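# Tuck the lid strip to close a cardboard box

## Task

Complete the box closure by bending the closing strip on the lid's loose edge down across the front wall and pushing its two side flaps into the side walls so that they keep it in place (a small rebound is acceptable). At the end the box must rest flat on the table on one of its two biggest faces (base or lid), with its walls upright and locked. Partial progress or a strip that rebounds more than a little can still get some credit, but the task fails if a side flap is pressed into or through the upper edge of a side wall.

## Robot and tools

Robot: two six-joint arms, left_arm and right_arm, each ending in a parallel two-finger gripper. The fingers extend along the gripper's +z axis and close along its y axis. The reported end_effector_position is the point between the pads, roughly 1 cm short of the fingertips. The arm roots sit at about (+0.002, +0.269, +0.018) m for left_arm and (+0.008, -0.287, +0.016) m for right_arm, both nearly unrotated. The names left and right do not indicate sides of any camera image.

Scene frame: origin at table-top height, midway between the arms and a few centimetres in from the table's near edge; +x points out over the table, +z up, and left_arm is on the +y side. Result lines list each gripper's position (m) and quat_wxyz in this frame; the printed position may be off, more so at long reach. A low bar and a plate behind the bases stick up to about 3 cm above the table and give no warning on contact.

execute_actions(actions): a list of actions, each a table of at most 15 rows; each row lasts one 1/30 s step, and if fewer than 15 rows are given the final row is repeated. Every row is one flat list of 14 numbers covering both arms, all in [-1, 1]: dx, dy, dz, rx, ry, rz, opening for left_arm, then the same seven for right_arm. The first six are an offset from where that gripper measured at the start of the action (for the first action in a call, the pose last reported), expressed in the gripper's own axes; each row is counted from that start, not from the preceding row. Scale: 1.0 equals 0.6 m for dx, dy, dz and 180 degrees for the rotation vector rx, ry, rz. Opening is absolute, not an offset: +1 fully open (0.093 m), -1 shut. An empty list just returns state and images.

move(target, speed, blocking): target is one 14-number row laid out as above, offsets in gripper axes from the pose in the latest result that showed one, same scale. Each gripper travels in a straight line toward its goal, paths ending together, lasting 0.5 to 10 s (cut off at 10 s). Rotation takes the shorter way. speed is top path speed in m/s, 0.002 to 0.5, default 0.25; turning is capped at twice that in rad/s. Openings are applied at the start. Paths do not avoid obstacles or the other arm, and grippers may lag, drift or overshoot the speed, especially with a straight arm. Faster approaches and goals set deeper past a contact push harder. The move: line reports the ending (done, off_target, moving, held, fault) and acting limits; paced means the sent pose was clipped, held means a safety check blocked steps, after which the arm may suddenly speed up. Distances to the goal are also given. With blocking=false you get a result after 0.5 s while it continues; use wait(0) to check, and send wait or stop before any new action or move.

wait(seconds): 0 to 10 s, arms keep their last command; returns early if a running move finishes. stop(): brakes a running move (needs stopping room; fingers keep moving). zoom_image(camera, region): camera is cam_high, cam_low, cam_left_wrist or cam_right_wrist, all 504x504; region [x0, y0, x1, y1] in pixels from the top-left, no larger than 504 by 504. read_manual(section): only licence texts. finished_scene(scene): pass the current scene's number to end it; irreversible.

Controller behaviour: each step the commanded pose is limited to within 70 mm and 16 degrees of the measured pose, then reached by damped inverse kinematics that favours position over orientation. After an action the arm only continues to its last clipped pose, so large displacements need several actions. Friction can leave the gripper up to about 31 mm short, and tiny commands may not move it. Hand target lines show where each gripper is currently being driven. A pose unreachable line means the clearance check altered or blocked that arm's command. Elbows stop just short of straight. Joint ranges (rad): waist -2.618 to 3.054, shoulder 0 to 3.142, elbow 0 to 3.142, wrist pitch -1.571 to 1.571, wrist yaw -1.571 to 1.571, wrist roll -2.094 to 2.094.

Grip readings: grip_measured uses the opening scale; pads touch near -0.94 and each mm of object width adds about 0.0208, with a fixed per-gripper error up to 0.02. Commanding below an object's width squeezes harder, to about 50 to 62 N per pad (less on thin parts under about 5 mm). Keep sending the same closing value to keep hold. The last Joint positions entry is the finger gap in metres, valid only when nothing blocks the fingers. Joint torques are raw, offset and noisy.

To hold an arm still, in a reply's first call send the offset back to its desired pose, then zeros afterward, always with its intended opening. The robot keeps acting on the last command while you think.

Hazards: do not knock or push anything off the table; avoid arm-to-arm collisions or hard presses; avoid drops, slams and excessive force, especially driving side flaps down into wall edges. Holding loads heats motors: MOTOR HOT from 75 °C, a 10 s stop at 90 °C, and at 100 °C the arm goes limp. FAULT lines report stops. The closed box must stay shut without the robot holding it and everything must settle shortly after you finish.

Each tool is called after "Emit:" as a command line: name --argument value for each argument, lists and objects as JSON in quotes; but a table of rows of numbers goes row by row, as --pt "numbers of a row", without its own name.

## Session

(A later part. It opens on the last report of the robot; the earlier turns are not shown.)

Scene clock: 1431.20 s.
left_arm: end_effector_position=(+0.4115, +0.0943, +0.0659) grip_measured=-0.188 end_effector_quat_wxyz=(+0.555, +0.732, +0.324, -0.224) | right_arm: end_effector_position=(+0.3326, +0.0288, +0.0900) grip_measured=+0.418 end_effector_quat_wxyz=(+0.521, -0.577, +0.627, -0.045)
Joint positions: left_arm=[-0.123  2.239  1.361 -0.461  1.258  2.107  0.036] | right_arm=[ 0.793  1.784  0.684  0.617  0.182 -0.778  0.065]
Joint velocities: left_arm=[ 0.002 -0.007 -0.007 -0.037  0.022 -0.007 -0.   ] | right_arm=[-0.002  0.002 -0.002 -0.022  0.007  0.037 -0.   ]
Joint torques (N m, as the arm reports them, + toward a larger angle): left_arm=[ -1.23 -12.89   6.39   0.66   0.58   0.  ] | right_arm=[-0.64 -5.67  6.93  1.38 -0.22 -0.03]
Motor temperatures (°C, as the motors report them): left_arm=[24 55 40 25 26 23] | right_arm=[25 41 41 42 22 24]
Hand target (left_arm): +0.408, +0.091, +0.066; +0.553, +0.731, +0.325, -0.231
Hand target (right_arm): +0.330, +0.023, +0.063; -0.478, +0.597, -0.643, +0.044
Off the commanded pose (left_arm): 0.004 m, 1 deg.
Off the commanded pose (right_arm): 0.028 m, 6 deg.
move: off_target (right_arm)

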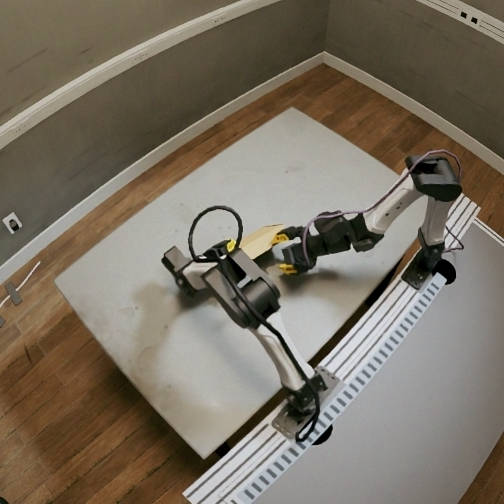

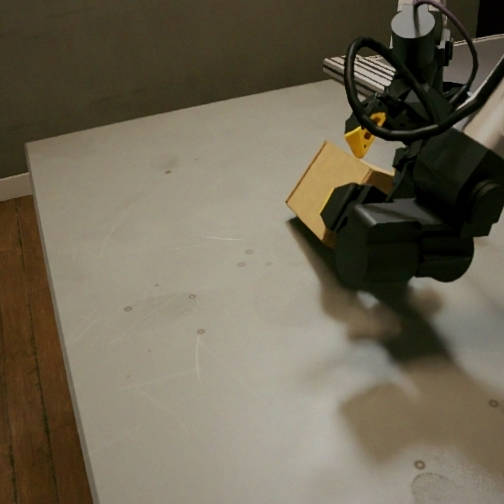

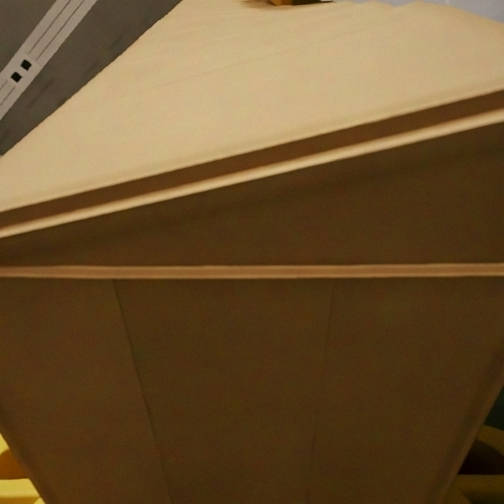

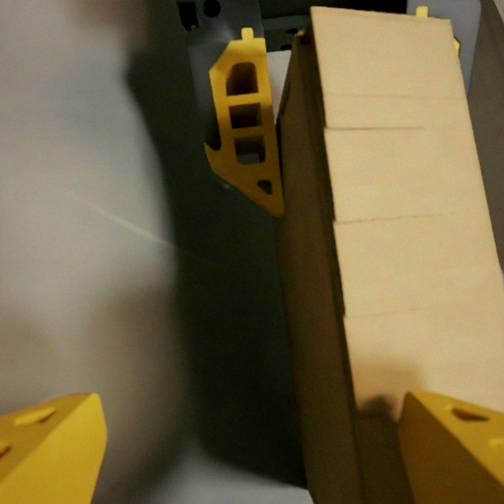

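Emit:
move --target '[0,0,0,0,0,0,-0.2, 0.035,0.035,0.03,-0.03,0.03,-0.003,0.4]' --speed 0.025

Scene clock: 1437.77 s.
left_arm: end_effector_position=(+0.4170, +0.0998, +0.0658) grip_measured=-0.188 end_effector_quat_wxyz=(+0.560, +0.734, +0.323, -0.210) | right_arm: end_effector_position=(+0.3387, +0.0337, +0.0889) grip_measured=+0.402 end_effector_quat_wxyz=(+0.514, -0.579, +0.631, -0.049)
Joint positions: left_arm=[-0.11   2.239  1.361 -0.436  1.253  2.107  0.036] | right_arm=[ 0.793  1.807  0.727  0.58   0.19  -0.778  0.064]
Joint velocities: left_arm=[ 0.012  0.002 -0.027  0.022 -0.066 -0.022 -0.   ] | right_arm=[ 0.002 -0.007  0.007 -0.095 -0.081  0.007 -0.   ]
Joint torques (N m, as the arm reports them, + toward a larger angle): left_arm=[ -1.74 -12.87   6.36   0.58   0.64   0.  ] | right_arm=[-0.55 -5.5   6.86  1.3  -0.18  0.05]
Motor temperatures (°C, as the motors report them): left_arm=[24 55 40 25 26 23] | right_arm=[25 41 42 42 22 24]
Hand target (left_arm): +0.412, +0.094, +0.066; +0.556, +0.732, +0.325, -0.223
Hand target (right_arm): +0.334, +0.027, +0.057; -0.465, +0.600, -0.649, +0.046
Off the commanded pose (left_arm): 0.008 m, 2 deg.
Off the commanded pose (right_arm): 0.034 m, 7 deg.
move: off_target (right_arm)

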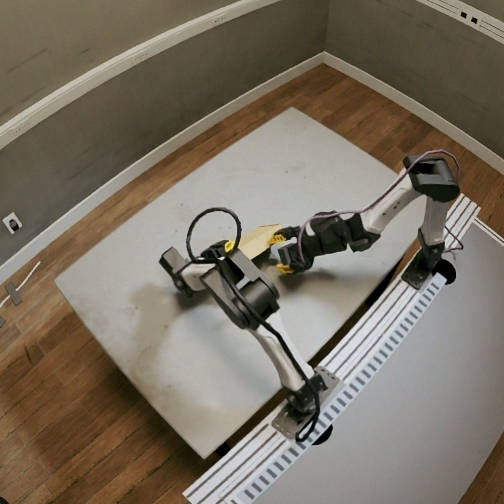

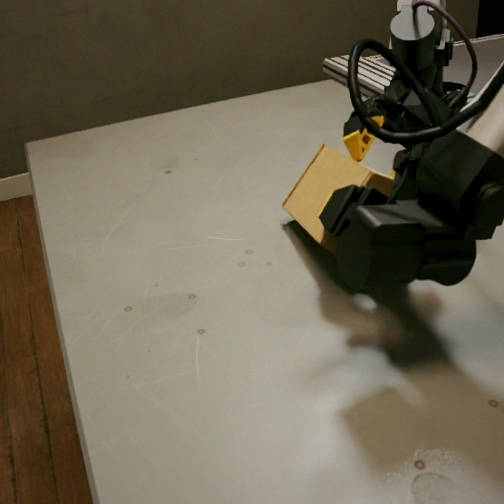

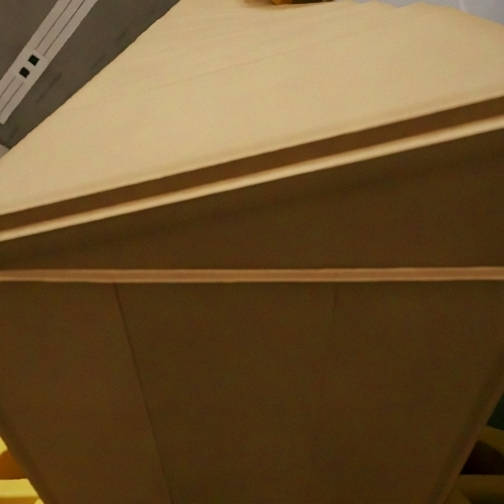

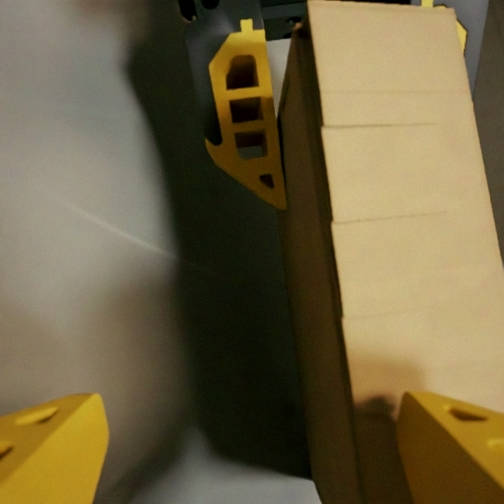

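Emit:
move --target '[0,0,0,0,0,0,-0.2, 0.03,-0.03,-0.08,0,0,0,0.4]' --speed 0.04

Scene clock: 1444.70 s.
left_arm: end_effector_position=(+0.4175, +0.1005, +0.0662) grip_measured=-0.188 end_effector_quat_wxyz=(+0.561, +0.733, +0.323, -0.209) | right_arm: end_effector_position=(+0.3294, -0.0037, +0.1287) grip_measured=+0.402 end_effector_quat_wxyz=(+0.535, -0.566, +0.625, -0.051)
Joint positions: left_arm=[-0.108  2.239  1.361 -0.434  1.255  2.106  0.036] | right_arm=[ 0.74   1.575  0.621  0.508  0.152 -0.801  0.064]
Joint velocities: left_arm=[-0.022 -0.007  0.002 -0.066 -0.095 -0.007  0.   ] | right_arm=[ 0.032 -0.007 -0.017 -0.022 -0.022  0.037  0.001]
Joint torques (N m, as the arm reports them, + toward a larger angle): left_arm=[ -0.73 -12.87   6.38   0.84   0.53   0.  ] | right_arm=[-0.48 -7.93  4.65  1.94 -0.18 -0.08]
Motor temperatures (°C, as the motors report them): left_arm=[24 55 40 25 26 23] | right_arm=[25 40 42 42 22 24]
Hand target (left_arm): +0.417, +0.100, +0.066; +0.560, +0.734, +0.323, -0.210
Hand target (right_arm): +0.322, -0.012, +0.114; +0.514, -0.580, +0.630, -0.049
Off the commanded pose (left_arm): 0.001 m, 0 deg.
Off the commanded pose (right_arm): 0.020 m, 3 deg.
move: off_target (right_arm)

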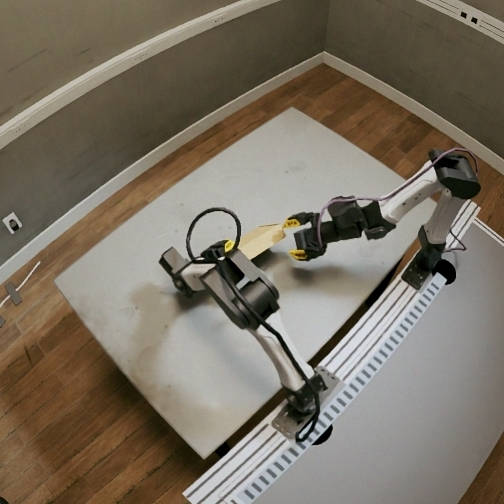

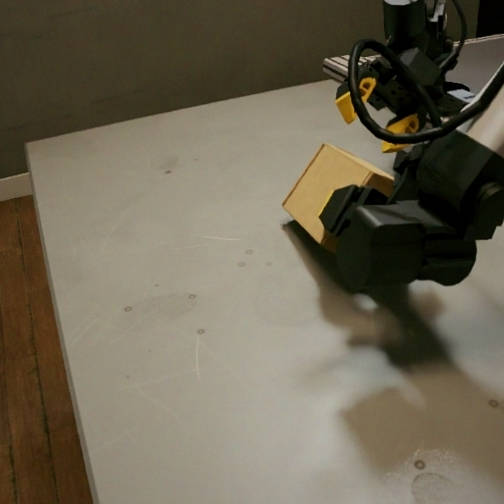

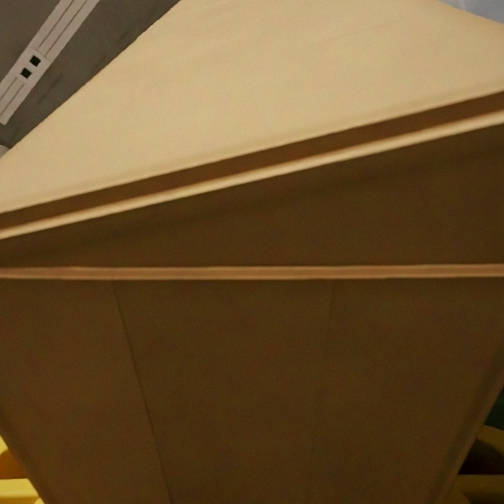

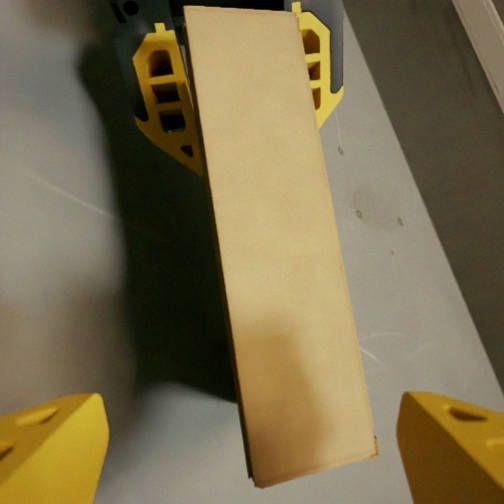

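Emit:
move --target '[0,0,0,0,0,0,-0.2, -0.088,0.012,0.11,0,0,0.5,-1]' --speed 0.3

Scene clock: 1464.10 s.
left_arm: end_effector_position=(+0.4175, +0.1005, +0.0662) grip_measured=-0.188 end_effector_quat_wxyz=(+0.561, +0.733, +0.323, -0.209) | right_arm: end_effector_position=(+0.3622, +0.0685, +0.1320) grip_measured=-0.972 end_effector_quat_wxyz=(+0.422, +0.044, +0.836, +0.348)
Joint positions: left_arm=[-0.108  2.239  1.361 -0.434  1.255  2.106  0.036] | right_arm=[0.82  1.836 0.915 0.49  0.228 0.804 0.   ]
Joint velocities: left_arm=[ 0.032 -0.002 -0.027 -0.095 -0.037 -0.051 -0.001] | right_arm=[-0.012 -0.002  0.007  0.022 -0.007  0.037  0.   ]
Joint torques (N m, as the arm reports them, + toward a larger angle): left_arm=[ -0.57 -12.84   6.5    0.86   0.53  -0.02] | right_arm=[ 1.61 -8.48  7.93  1.86  0.08 -0.08]
Motor temperatures (°C, as the motors report them): left_arm=[24 56 40 25 26 23] | right_arm=[25 40 41 44 22 24]
Hand target (left_arm): +0.417, +0.100, +0.066; +0.561, +0.733, +0.323, -0.209
Hand target (right_arm): +0.359, +0.075, +0.126; +0.414, +0.043, +0.842, +0.343
Off the commanded pose (left_arm): 0.000 m, 0 deg.
Off the commanded pose (right_arm): 0.007 m, 1 deg.
move: done

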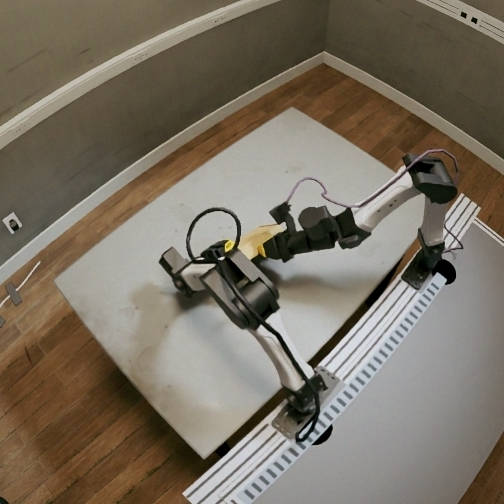

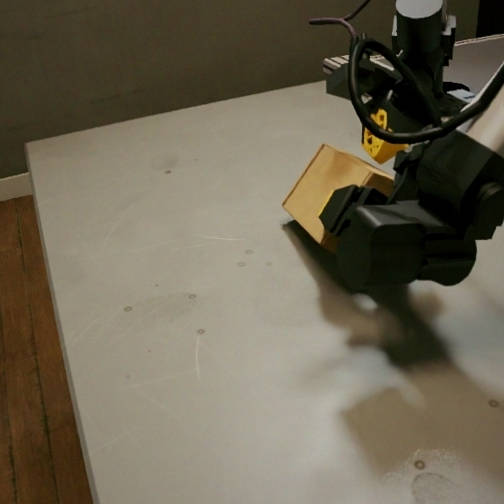

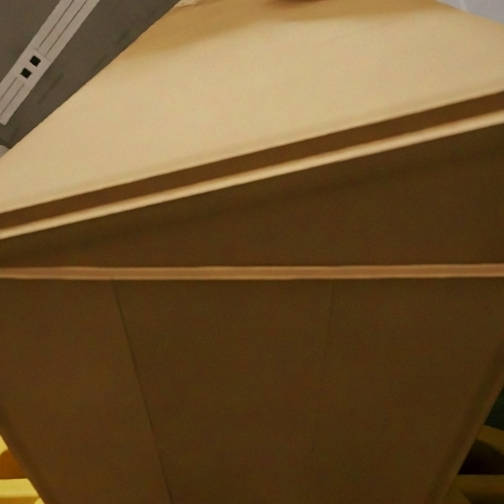

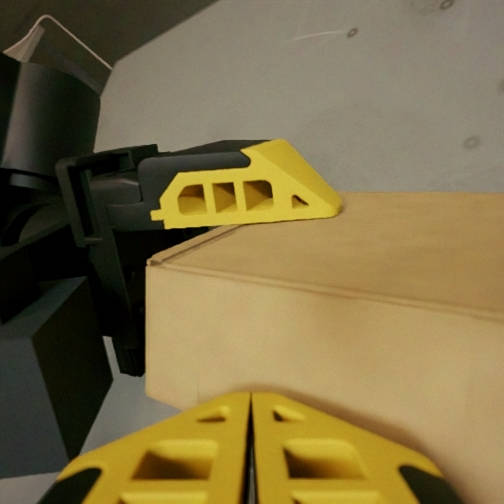

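Emit:
move --target '[0,0,0,0,0,0,-0.2, 0.03,-0.025,0.05,0.02,0.02,0,-1]' --speed 0.025

Scene clock: 1470.77 s.
left_arm: end_effector_position=(+0.4228, +0.1073, +0.0648) grip_measured=-0.188 end_effector_quat_wxyz=(+0.562, +0.735, +0.326, -0.195) | right_arm: end_effector_position=(+0.3733, +0.0788, +0.1164) grip_measured=-0.972 end_effector_quat_wxyz=(+0.412, +0.046, +0.846, +0.336)
Joint positions: left_arm=[-0.093  2.239  1.361 -0.415  1.243  2.107  0.036] | right_arm=[0.815 1.916 0.987 0.461 0.229 0.81  0.   ]
Joint velocities: left_arm=[-0.002  0.012  0.002  0.066 -0.066 -0.066 -0.   ] | right_arm=[ 0.002 -0.007 -0.002 -0.051 -0.007  0.022  0.   ]
Joint torques (N m, as the arm reports them, + toward a larger angle): left_arm=[ -2.   -12.97   6.43   0.69   0.67   0.02] | right_arm=[-0.39 -7.79  7.93  1.74 -0.11 -0.02]
Motor temperatures (°C, as the motors report them): left_arm=[24 56 40 25 26 23] | right_arm=[25 41 42 44 22 24]
Hand target (left_arm): +0.418, +0.101, +0.066; +0.561, +0.733, +0.323, -0.209
Hand target (right_arm): +0.375, +0.079, +0.098; +0.395, +0.046, +0.859, +0.322
Off the commanded pose (left_arm): 0.009 m, 2 deg.
Off the commanded pose (right_arm): 0.018 m, 3 deg.
move: off_target (right_arm)

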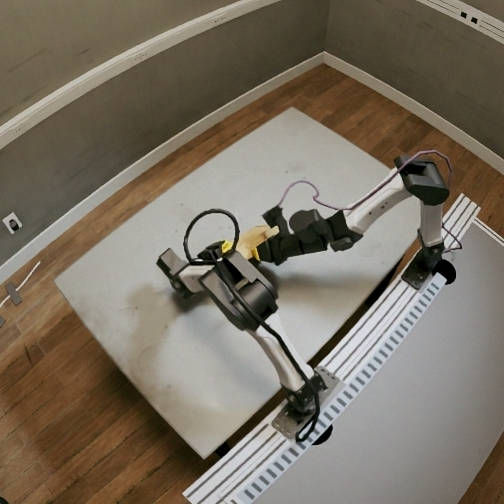

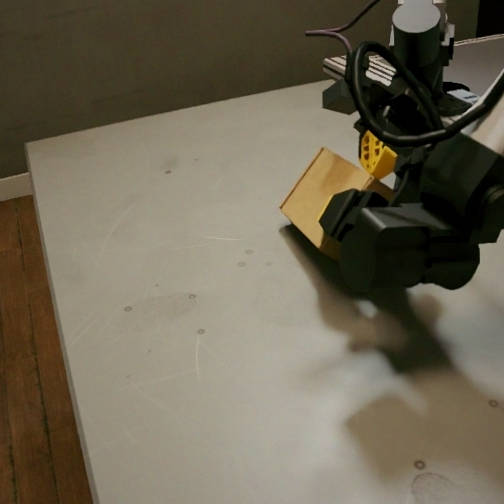

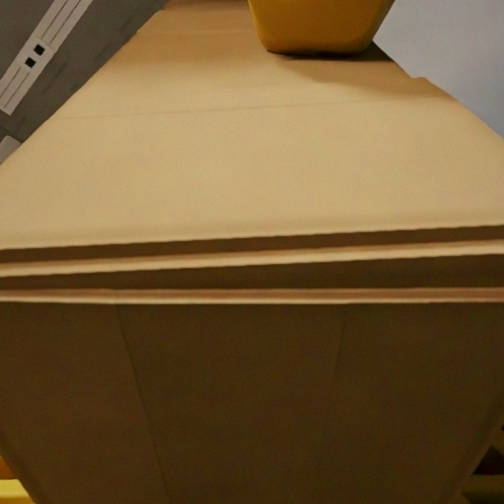

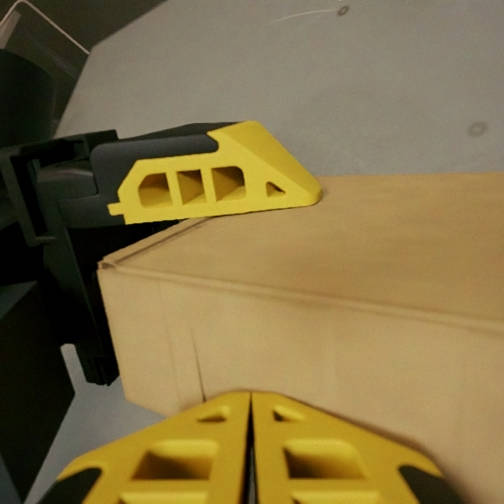

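Emit:
move --target '[0,0,0,0,0,0,-0.2, 0,-0.15,-0.15,0,0,0,-1]' --speed 0.08

Scene clock: 1476.63 s.
left_arm: end_effector_position=(+0.4231, +0.1077, +0.0651) grip_measured=-0.188 end_effector_quat_wxyz=(+0.562, +0.735, +0.325, -0.195) | right_arm: end_effector_position=(+0.3338, -0.0349, +0.1107) grip_measured=-0.972 end_effector_quat_wxyz=(+0.420, +0.050, +0.842, +0.336)
Joint positions: left_arm=[-0.092  2.239  1.361 -0.414  1.245  2.107  0.036] | right_arm=[0.655 1.569 0.521 0.606 0.098 0.737 0.   ]
Joint velocities: left_arm=[-0.007  0.007  0.012 -0.007 -0.051  0.051 -0.   ] | right_arm=[-0.002  0.002  0.002 -0.007 -0.037  0.022  0.   ]
Joint torques (N m, as the arm reports them, + toward a larger angle): left_arm=[ -0.77 -12.83   6.49   0.91   0.5   -0.01] | right_arm=[-0.36 -7.41  4.46  2.2  -0.16 -0.1 ]
Motor temperatures (°C, as the motors report them): left_arm=[24 56 40 25 26 23] | right_arm=[25 41 42 44 22 24]
Hand target (left_arm): +0.423, +0.107, +0.065; +0.562, +0.735, +0.325, -0.195
Hand target (right_arm): +0.328, -0.040, +0.104; +0.413, +0.045, +0.846, +0.334
Off the commanded pose (left_arm): 0.001 m, 0 deg.
Off the commanded pose (right_arm): 0.013 m, 1 deg.
move: off_target (right_arm)

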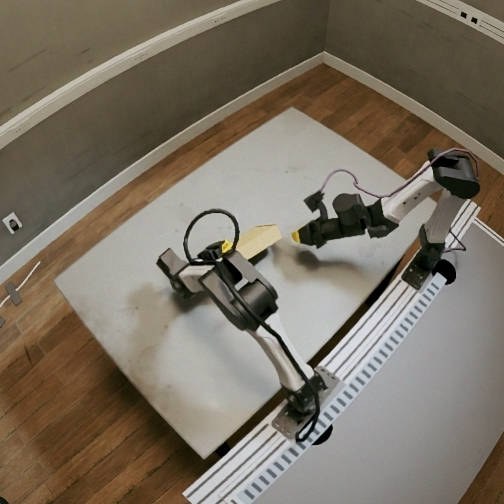

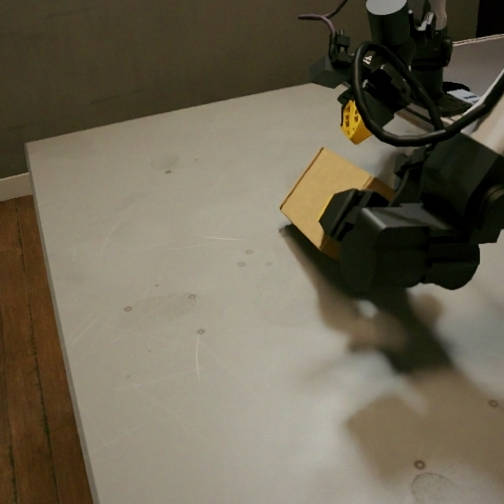

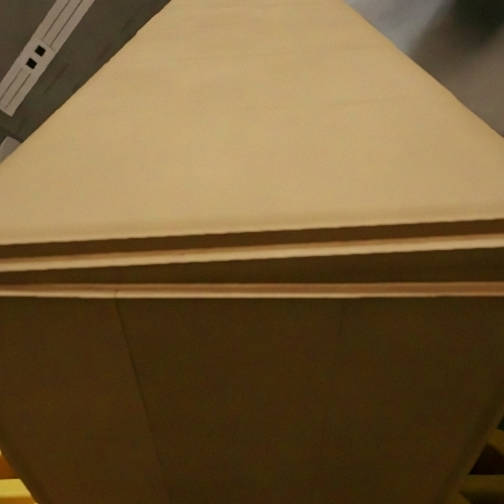

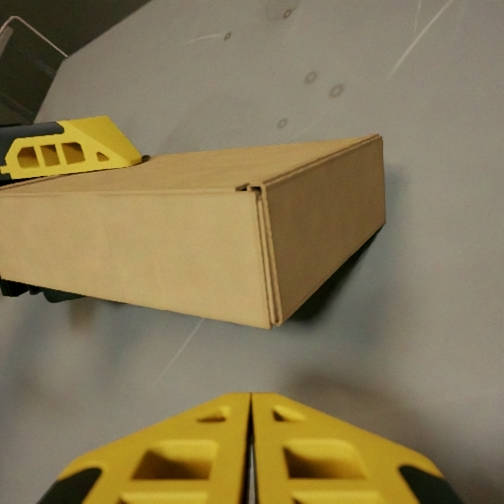

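Emit:
move --target '[-0.01,0.01,0,0,0,0.21,-0.2, 0,-0.1,-0.15,0,0,0,-1]' --speed 0.1

Scene clock: 1493.17 s.
left_arm: end_effector_position=(+0.4317, +0.1060, +0.0774) grip_measured=-0.188 end_effector_quat_wxyz=(+0.647, +0.751, +0.126, +0.038) | right_arm: end_effector_position=(+0.2901, -0.1250, +0.1296) grip_measured=-0.972 end_effector_quat_wxyz=(+0.437, +0.050, +0.831, +0.341)
Joint positions: left_arm=[-0.092  2.188  1.065  0.469  1.28   2.107  0.036] | right_arm=[ 0.435  1.057  0.247  0.408 -0.093  0.64   0.   ]
Joint velocities: left_arm=[ 0.007  0.002 -0.007 -0.037 -0.037 -0.022  0.   ] | right_arm=[ 0.007 -0.007 -0.012 -0.022 -0.037 -0.081  0.   ]
Joint torques (N m, as the arm reports them, + toward a larger angle): left_arm=[ -0.69 -11.76   4.27   1.94   0.46  -0.01] | right_arm=[-0.48 -3.75  5.09  1.95 -0.26 -0.18]
Motor temperatures (°C, as the motors report them): left_arm=[24 57 40 25 26 23] | right_arm=[25 40 41 45 22 24]
Hand target (left_arm): +0.425, +0.105, +0.073; +0.650, +0.749, +0.124, +0.031
Hand target (right_arm): +0.282, -0.130, +0.115; +0.421, +0.049, +0.842, +0.333
Off the commanded pose (left_arm): 0.010 m, 11 deg.
Off the commanded pose (right_arm): 0.021 m, 2 deg.
joint sent to its limit (left arm) — the command would take joint 6 (wrist roll) past its upper limit, so that joint was sent only as far as its limit.
move: off_target (left_arm, right_arm)

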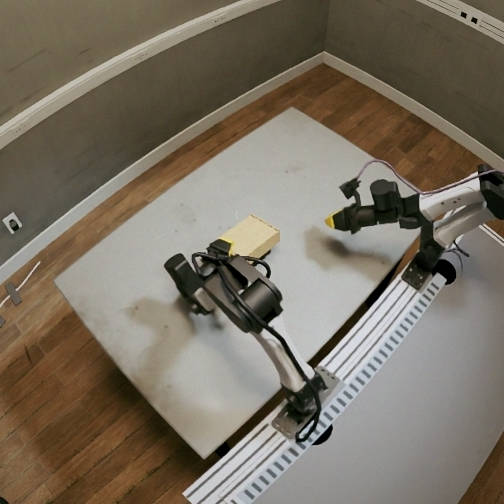

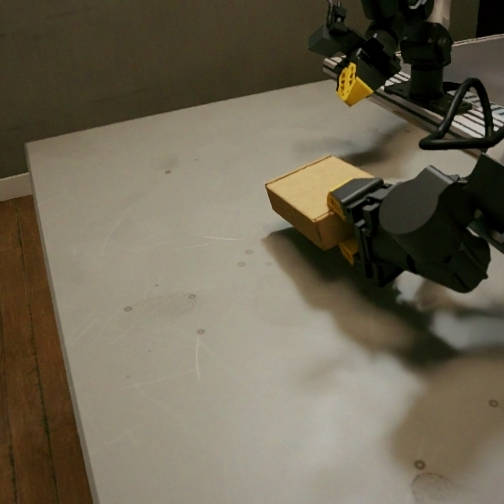

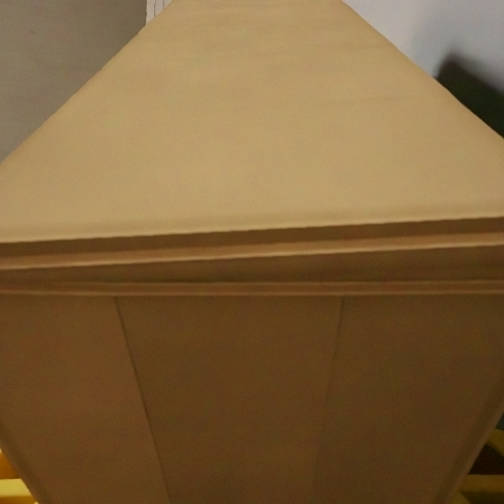

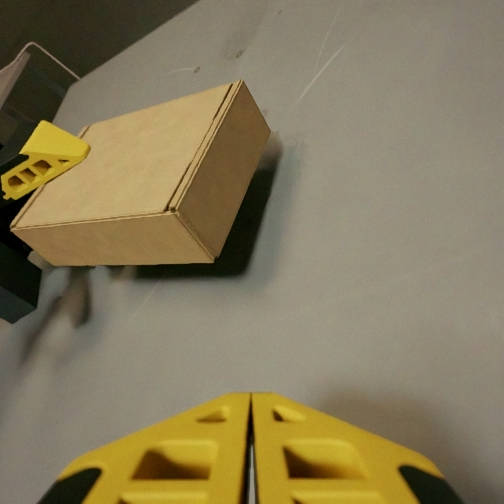

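Emit:
move --target '[0,-0.045,0,0.06,0.06,0,-0.2, 0,0,0,0,0,0,-1]' --speed 0.04

Scene clock: 1502.67 s.
left_arm: end_effector_position=(+0.4315, +0.1082, +0.0630) grip_measured=-0.188 end_effector_quat_wxyz=(+0.589, +0.782, +0.177, +0.100) | right_arm: end_effector_position=(+0.2900, -0.1249, +0.1295) grip_measured=-0.972 end_effector_quat_wxyz=(+0.437, +0.049, +0.831, +0.340)
Joint positions: left_arm=[-0.122  2.106  0.949  0.514  1.048  2.107  0.036] | right_arm=[ 0.435  1.057  0.247  0.407 -0.093  0.639  0.   ]
Joint velocities: left_arm=[-0.007  0.017 -0.002  0.007 -0.022 -0.037  0.   ] | right_arm=[-0.012 -0.002 -0.007 -0.007 -0.037  0.022  0.   ]
Joint torques (N m, as the arm reports them, + toward a larger angle): left_arm=[ -1.31 -11.88   3.56   1.76  -0.28   0.  ] | right_arm=[ 0.43 -2.71  6.94  2.18 -0.11 -0.12]
Motor temperatures (°C, as the motors report them): left_arm=[24 57 39 26 25 23] | right_arm=[25 39 41 46 22 24]
Hand target (left_arm): +0.427, +0.110, +0.051; +0.569, +0.791, +0.200, +0.100
Hand target (right_arm): +0.290, -0.125, +0.130; +0.437, +0.049, +0.831, +0.341
Off the commanded pose (left_arm): 0.013 m, 4 deg.
Off the commanded pose (right_arm): 0.000 m, 0 deg.
joint sent to its limit (left arm) — the command would take joint 6 (wrist roll) past its upper limit, so that joint was sent only as far as its limit.
move: off_target (left_arm)

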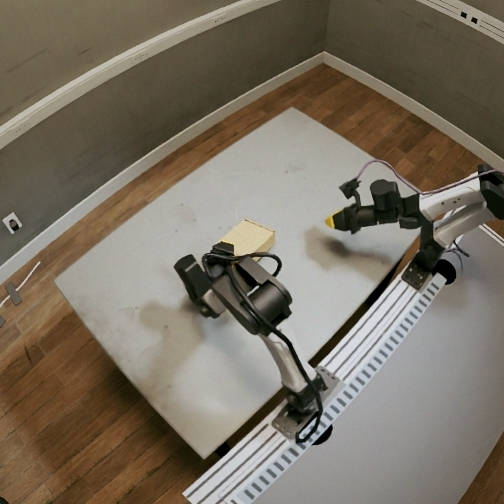

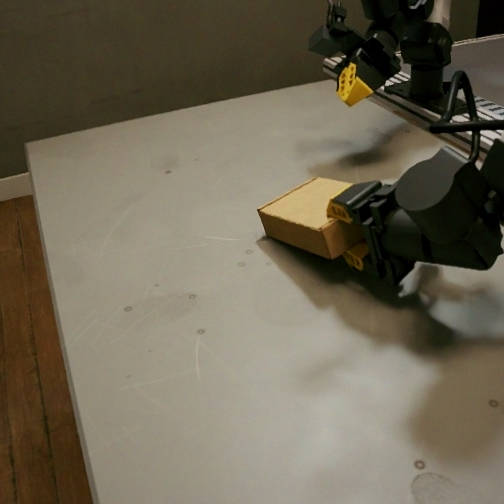

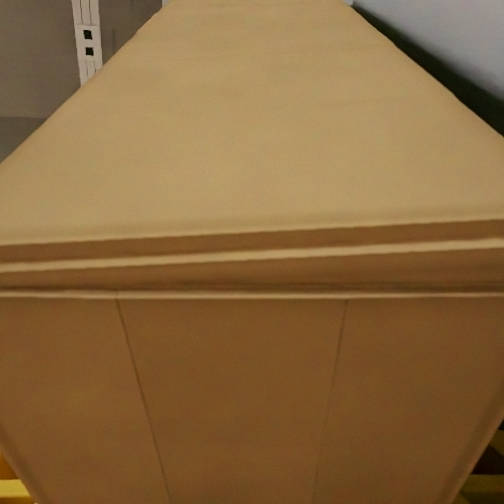

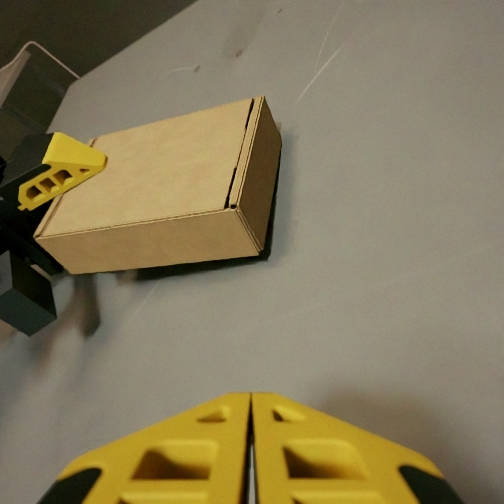

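Right edge on table. Open gradually.

Emit:
execute_actions --actions '[[[0,0,0,0,0,0,-0.05, 0,0,0,0,0,0,-1]],[[0,0,0,0,0,0,0.1, 0,0,0,0,0,0,-1]],[[0,0,0,0,0,0,0.25, 0,0,0,0,0,0,-1]],[[0,0,0,0,0,0,0.4, 0,0,0,0,0,0,-1]],[[0,0,0,0,0,0,0.55, 0,0,0,0,0,0,-1]]]'

Scene clock: 1509.80 s.
left_arm: end_effector_position=(+0.4313, +0.1078, +0.0634) grip_measured=+0.548 end_effector_quat_wxyz=(+0.590, +0.782, +0.176, +0.100) | right_arm: end_effector_position=(+0.2900, -0.1249, +0.1295) grip_measured=-0.972 end_effector_quat_wxyz=(+0.437, +0.049, +0.831, +0.340)
Joint positions: left_arm=[-0.123  2.106  0.949  0.516  1.05   2.107  0.072] | right_arm=[ 0.435  1.057  0.247  0.407 -0.093  0.639  0.   ]
Joint velocities: left_arm=[-0.017 -0.017 -0.007  0.022 -0.037  0.022  0.   ] | right_arm=[ 0.002 -0.002 -0.007 -0.007  0.007 -0.11   0.   ]
Joint torques (N m, as the arm reports them, + toward a larger angle): left_arm=[ -0.77 -11.26   6.06   1.96   0.31  -0.01] | right_arm=[ 0.2  -2.68  6.99  2.2  -0.17 -0.14]
Motor temperatures (°C, as the motors report them): left_arm=[24 57 39 27 25 23] | right_arm=[25 38 41 46 22 24]
Hand target (left_arm): +0.431, +0.108, +0.063; +0.590, +0.782, +0.176, +0.100
Hand target (right_arm): +0.290, -0.125, +0.129; +0.437, +0.049, +0.831, +0.340
Off the commanded pose (left_arm): 0.000 m, 0 deg.
Off the commanded pose (right_arm): 0.000 m, 0 deg.

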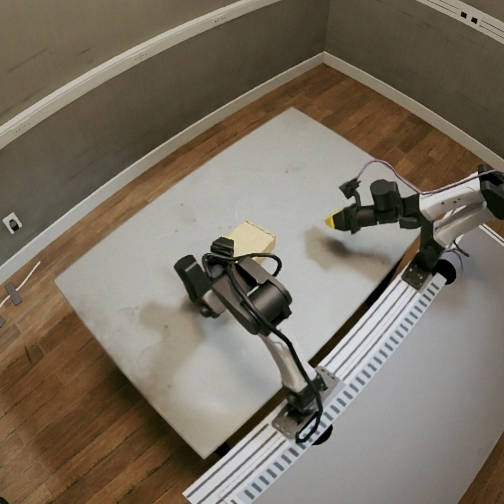

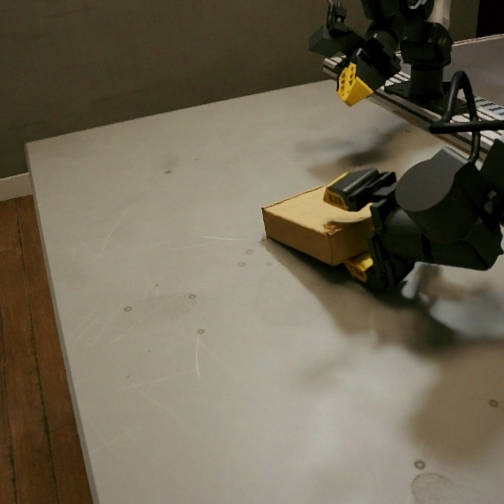

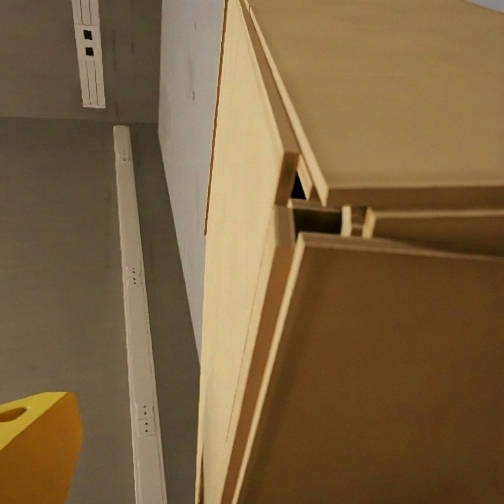

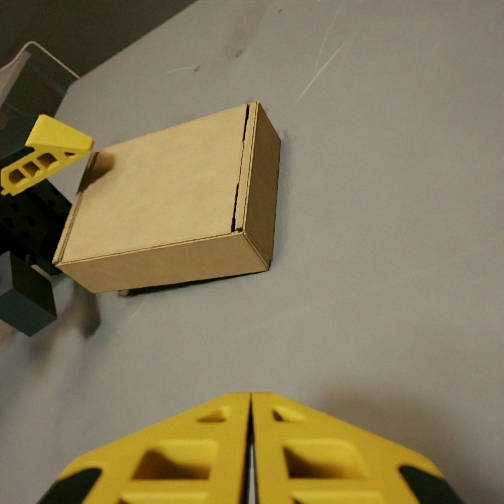

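Emit:
move --target '[0,-0.03,-0.09,0,0,0,0.7, 0,0,0,0,0,0,-1]' --speed 0.03

Scene clock: 1517.60 s.
left_arm: end_effector_position=(+0.4166, +0.1555, +0.0671) grip_measured=+0.698 end_effector_quat_wxyz=(+0.618, +0.755, +0.183, +0.120) | right_arm: end_effector_position=(+0.2900, -0.1249, +0.1295) grip_measured=-0.972 end_effector_quat_wxyz=(+0.437, +0.049, +0.831, +0.340)
Joint positions: left_arm=[0.015 2.091 0.844 0.644 1.174 2.106 0.079] | right_arm=[ 0.435  1.057  0.247  0.407 -0.093  0.639  0.   ]
Joint velocities: left_arm=[-0.002  0.002  0.007  0.022 -0.037 -0.007  0.001] | right_arm=[ 0.012  0.002 -0.012  0.007  0.007 -0.022  0.   ]
Joint torques (N m, as the arm reports them, + toward a larger angle): left_arm=[  0.42 -11.42   3.01   1.72   0.17   0.  ] | right_arm=[ 0.14 -2.6   6.97  2.14 -0.14 -0.11]
Motor temperatures (°C, as the motors report them): left_arm=[24 56 39 27 25 23] | right_arm=[25 37 42 47 22 24]
Hand target (left_arm): +0.410, +0.160, +0.061; +0.613, +0.756, +0.200, +0.114
Hand target (right_arm): +0.290, -0.125, +0.129; +0.437, +0.049, +0.831, +0.340
Off the commanded pose (left_arm): 0.011 m, 5 deg.
Off the commanded pose (right_arm): 0.000 m, 0 deg.
joint sent to its limit (left arm) — the command would take joint 6 (wrist roll) past its upper limit, so that joint was sent only as far as its limit.
move: off_target (left_arm)

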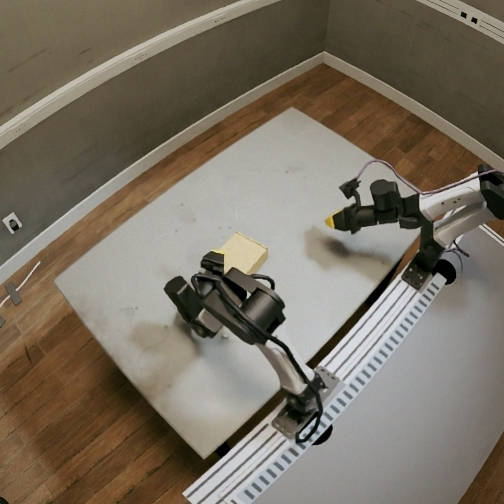

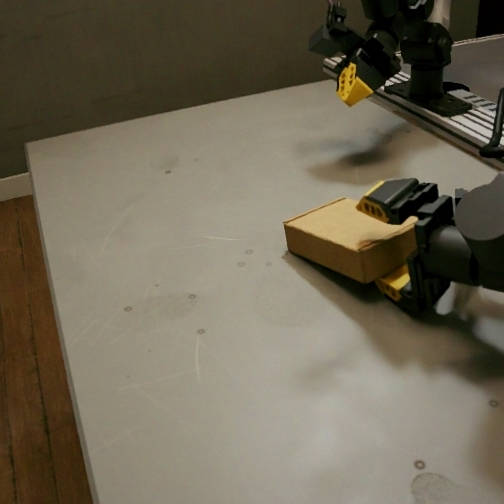

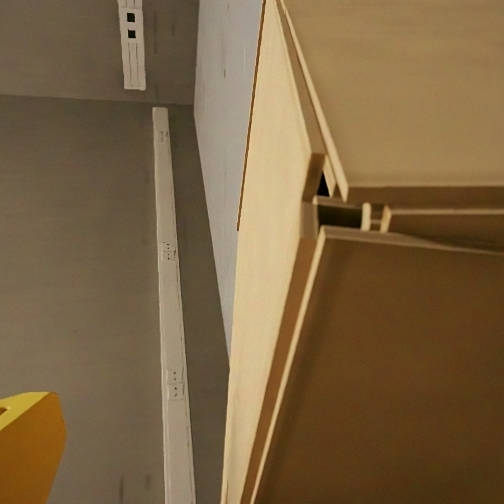

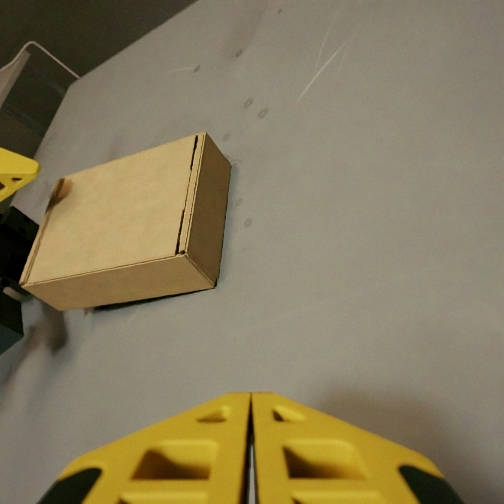

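Emit:
move --target '[0,0,0,0,0,0,0.7, 0.0,0.125,0.385,0,0,0,-1]' --speed 0.2

Scene clock: 1529.17 s.
left_arm: end_effector_position=(+0.4165, +0.1555, +0.0674) grip_measured=+0.698 end_effector_quat_wxyz=(+0.619, +0.755, +0.182, +0.120) | right_arm: end_effector_position=(+0.4467, +0.0491, +0.0880) grip_measured=-0.972 end_effector_quat_wxyz=(+0.444, +0.052, +0.824, +0.348)
Joint positions: left_arm=[0.015 2.091 0.843 0.646 1.175 2.106 0.079] | right_arm=[0.635 2.106 1.053 0.676 0.093 0.721 0.   ]
Joint velocities: left_arm=[-0.017  0.032 -0.002 -0.066 -0.007  0.037  0.   ] | right_arm=[ 0.002 -0.017  0.007 -0.168  0.007 -0.007  0.   ]
Joint torques (N m, as the arm reports them, + toward a larger angle): left_arm=[ -0.84 -10.64   5.61   1.86   0.3   -0.02] | right_arm=[  1.48 -10.57   7.41   1.93   0.    -0.03]
Motor temperatures (°C, as the motors report them): left_arm=[24 55 38 27 25 23] | right_arm=[25 36 42 47 22 24]
Hand target (left_arm): +0.417, +0.156, +0.067; +0.618, +0.755, +0.183, +0.120
Hand target (right_arm): +0.444, +0.056, +0.080; +0.436, +0.051, +0.831, +0.343
Off the commanded pose (left_arm): 0.000 m, 0 deg.
Off the commanded pose (right_arm): 0.005 m, 1 deg.
move: done

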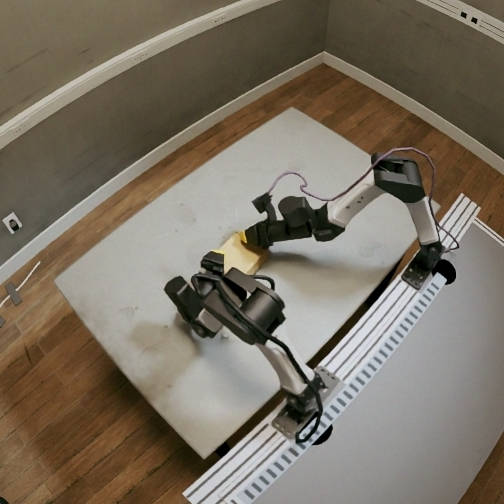

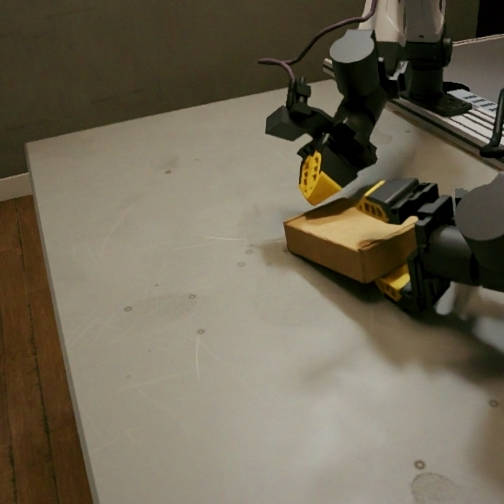

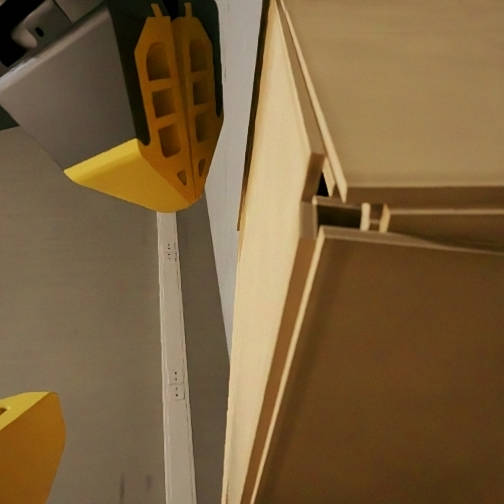

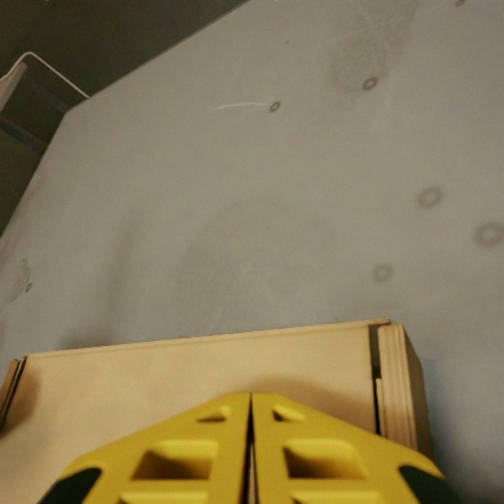

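Emit:
move --target '[0,0,0,0,0,0,0.7, 0.055,-0.055,0,0.044,0.044,0,-1]' --speed 0.04

Scene clock: 1540.13 s.
left_arm: end_effector_position=(+0.4166, +0.1555, +0.0674) grip_measured=+0.698 end_effector_quat_wxyz=(+0.619, +0.755, +0.181, +0.121) | right_arm: end_effector_position=(+0.4413, +0.0424, +0.0721) grip_measured=-0.972 end_effector_quat_wxyz=(+0.422, +0.055, +0.846, +0.321)
Joint positions: left_arm=[0.015 2.091 0.843 0.646 1.175 2.106 0.079] | right_arm=[0.635 2.1   1.053 0.588 0.107 0.725 0.   ]
Joint velocities: left_arm=[-0.002  0.012  0.012 -0.007  0.037 -0.051  0.   ] | right_arm=[ 0.002 -0.017  0.002 -0.051 -0.081 -0.007  0.   ]
Joint torques (N m, as the arm reports them, + toward a larger angle): left_arm=[ -0.72 -10.63   5.44   1.9    0.31   0.01] | right_arm=[  0.04 -10.65   6.77   1.14  -0.06  -0.02]
Motor temperatures (°C, as the motors report them): left_arm=[24 55 38 28 25 23] | right_arm=[25 39 43 46 22 24]
Hand target (left_arm): +0.417, +0.155, +0.067; +0.619, +0.755, +0.182, +0.121
Hand target (right_arm): +0.434, +0.036, +0.046; +0.385, +0.058, +0.874, +0.292
Off the commanded pose (left_arm): 0.000 m, 0 deg.
Off the commanded pose (right_arm): 0.029 m, 7 deg.
move: off_target (right_arm)

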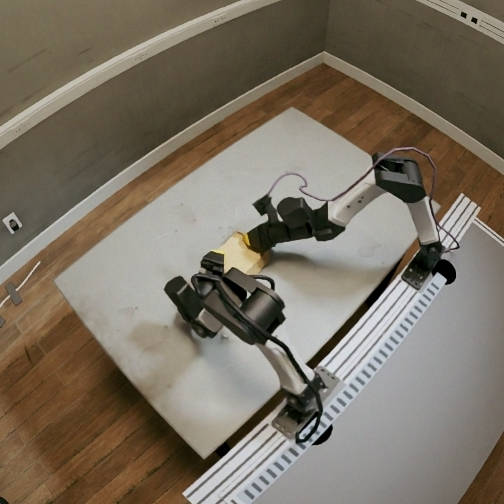

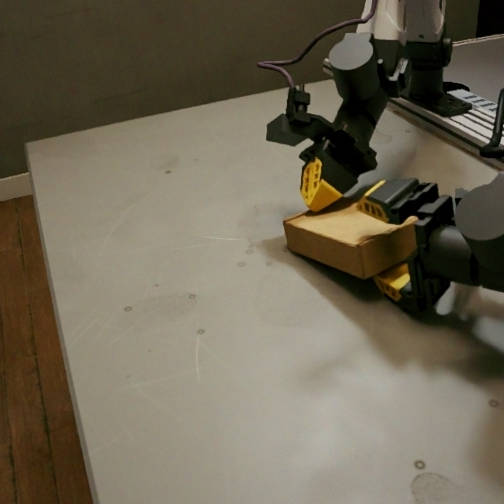

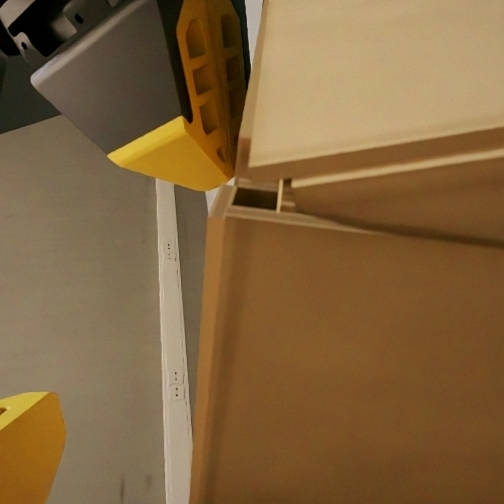

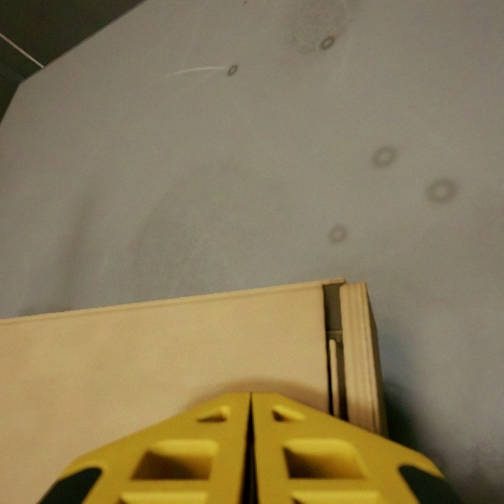

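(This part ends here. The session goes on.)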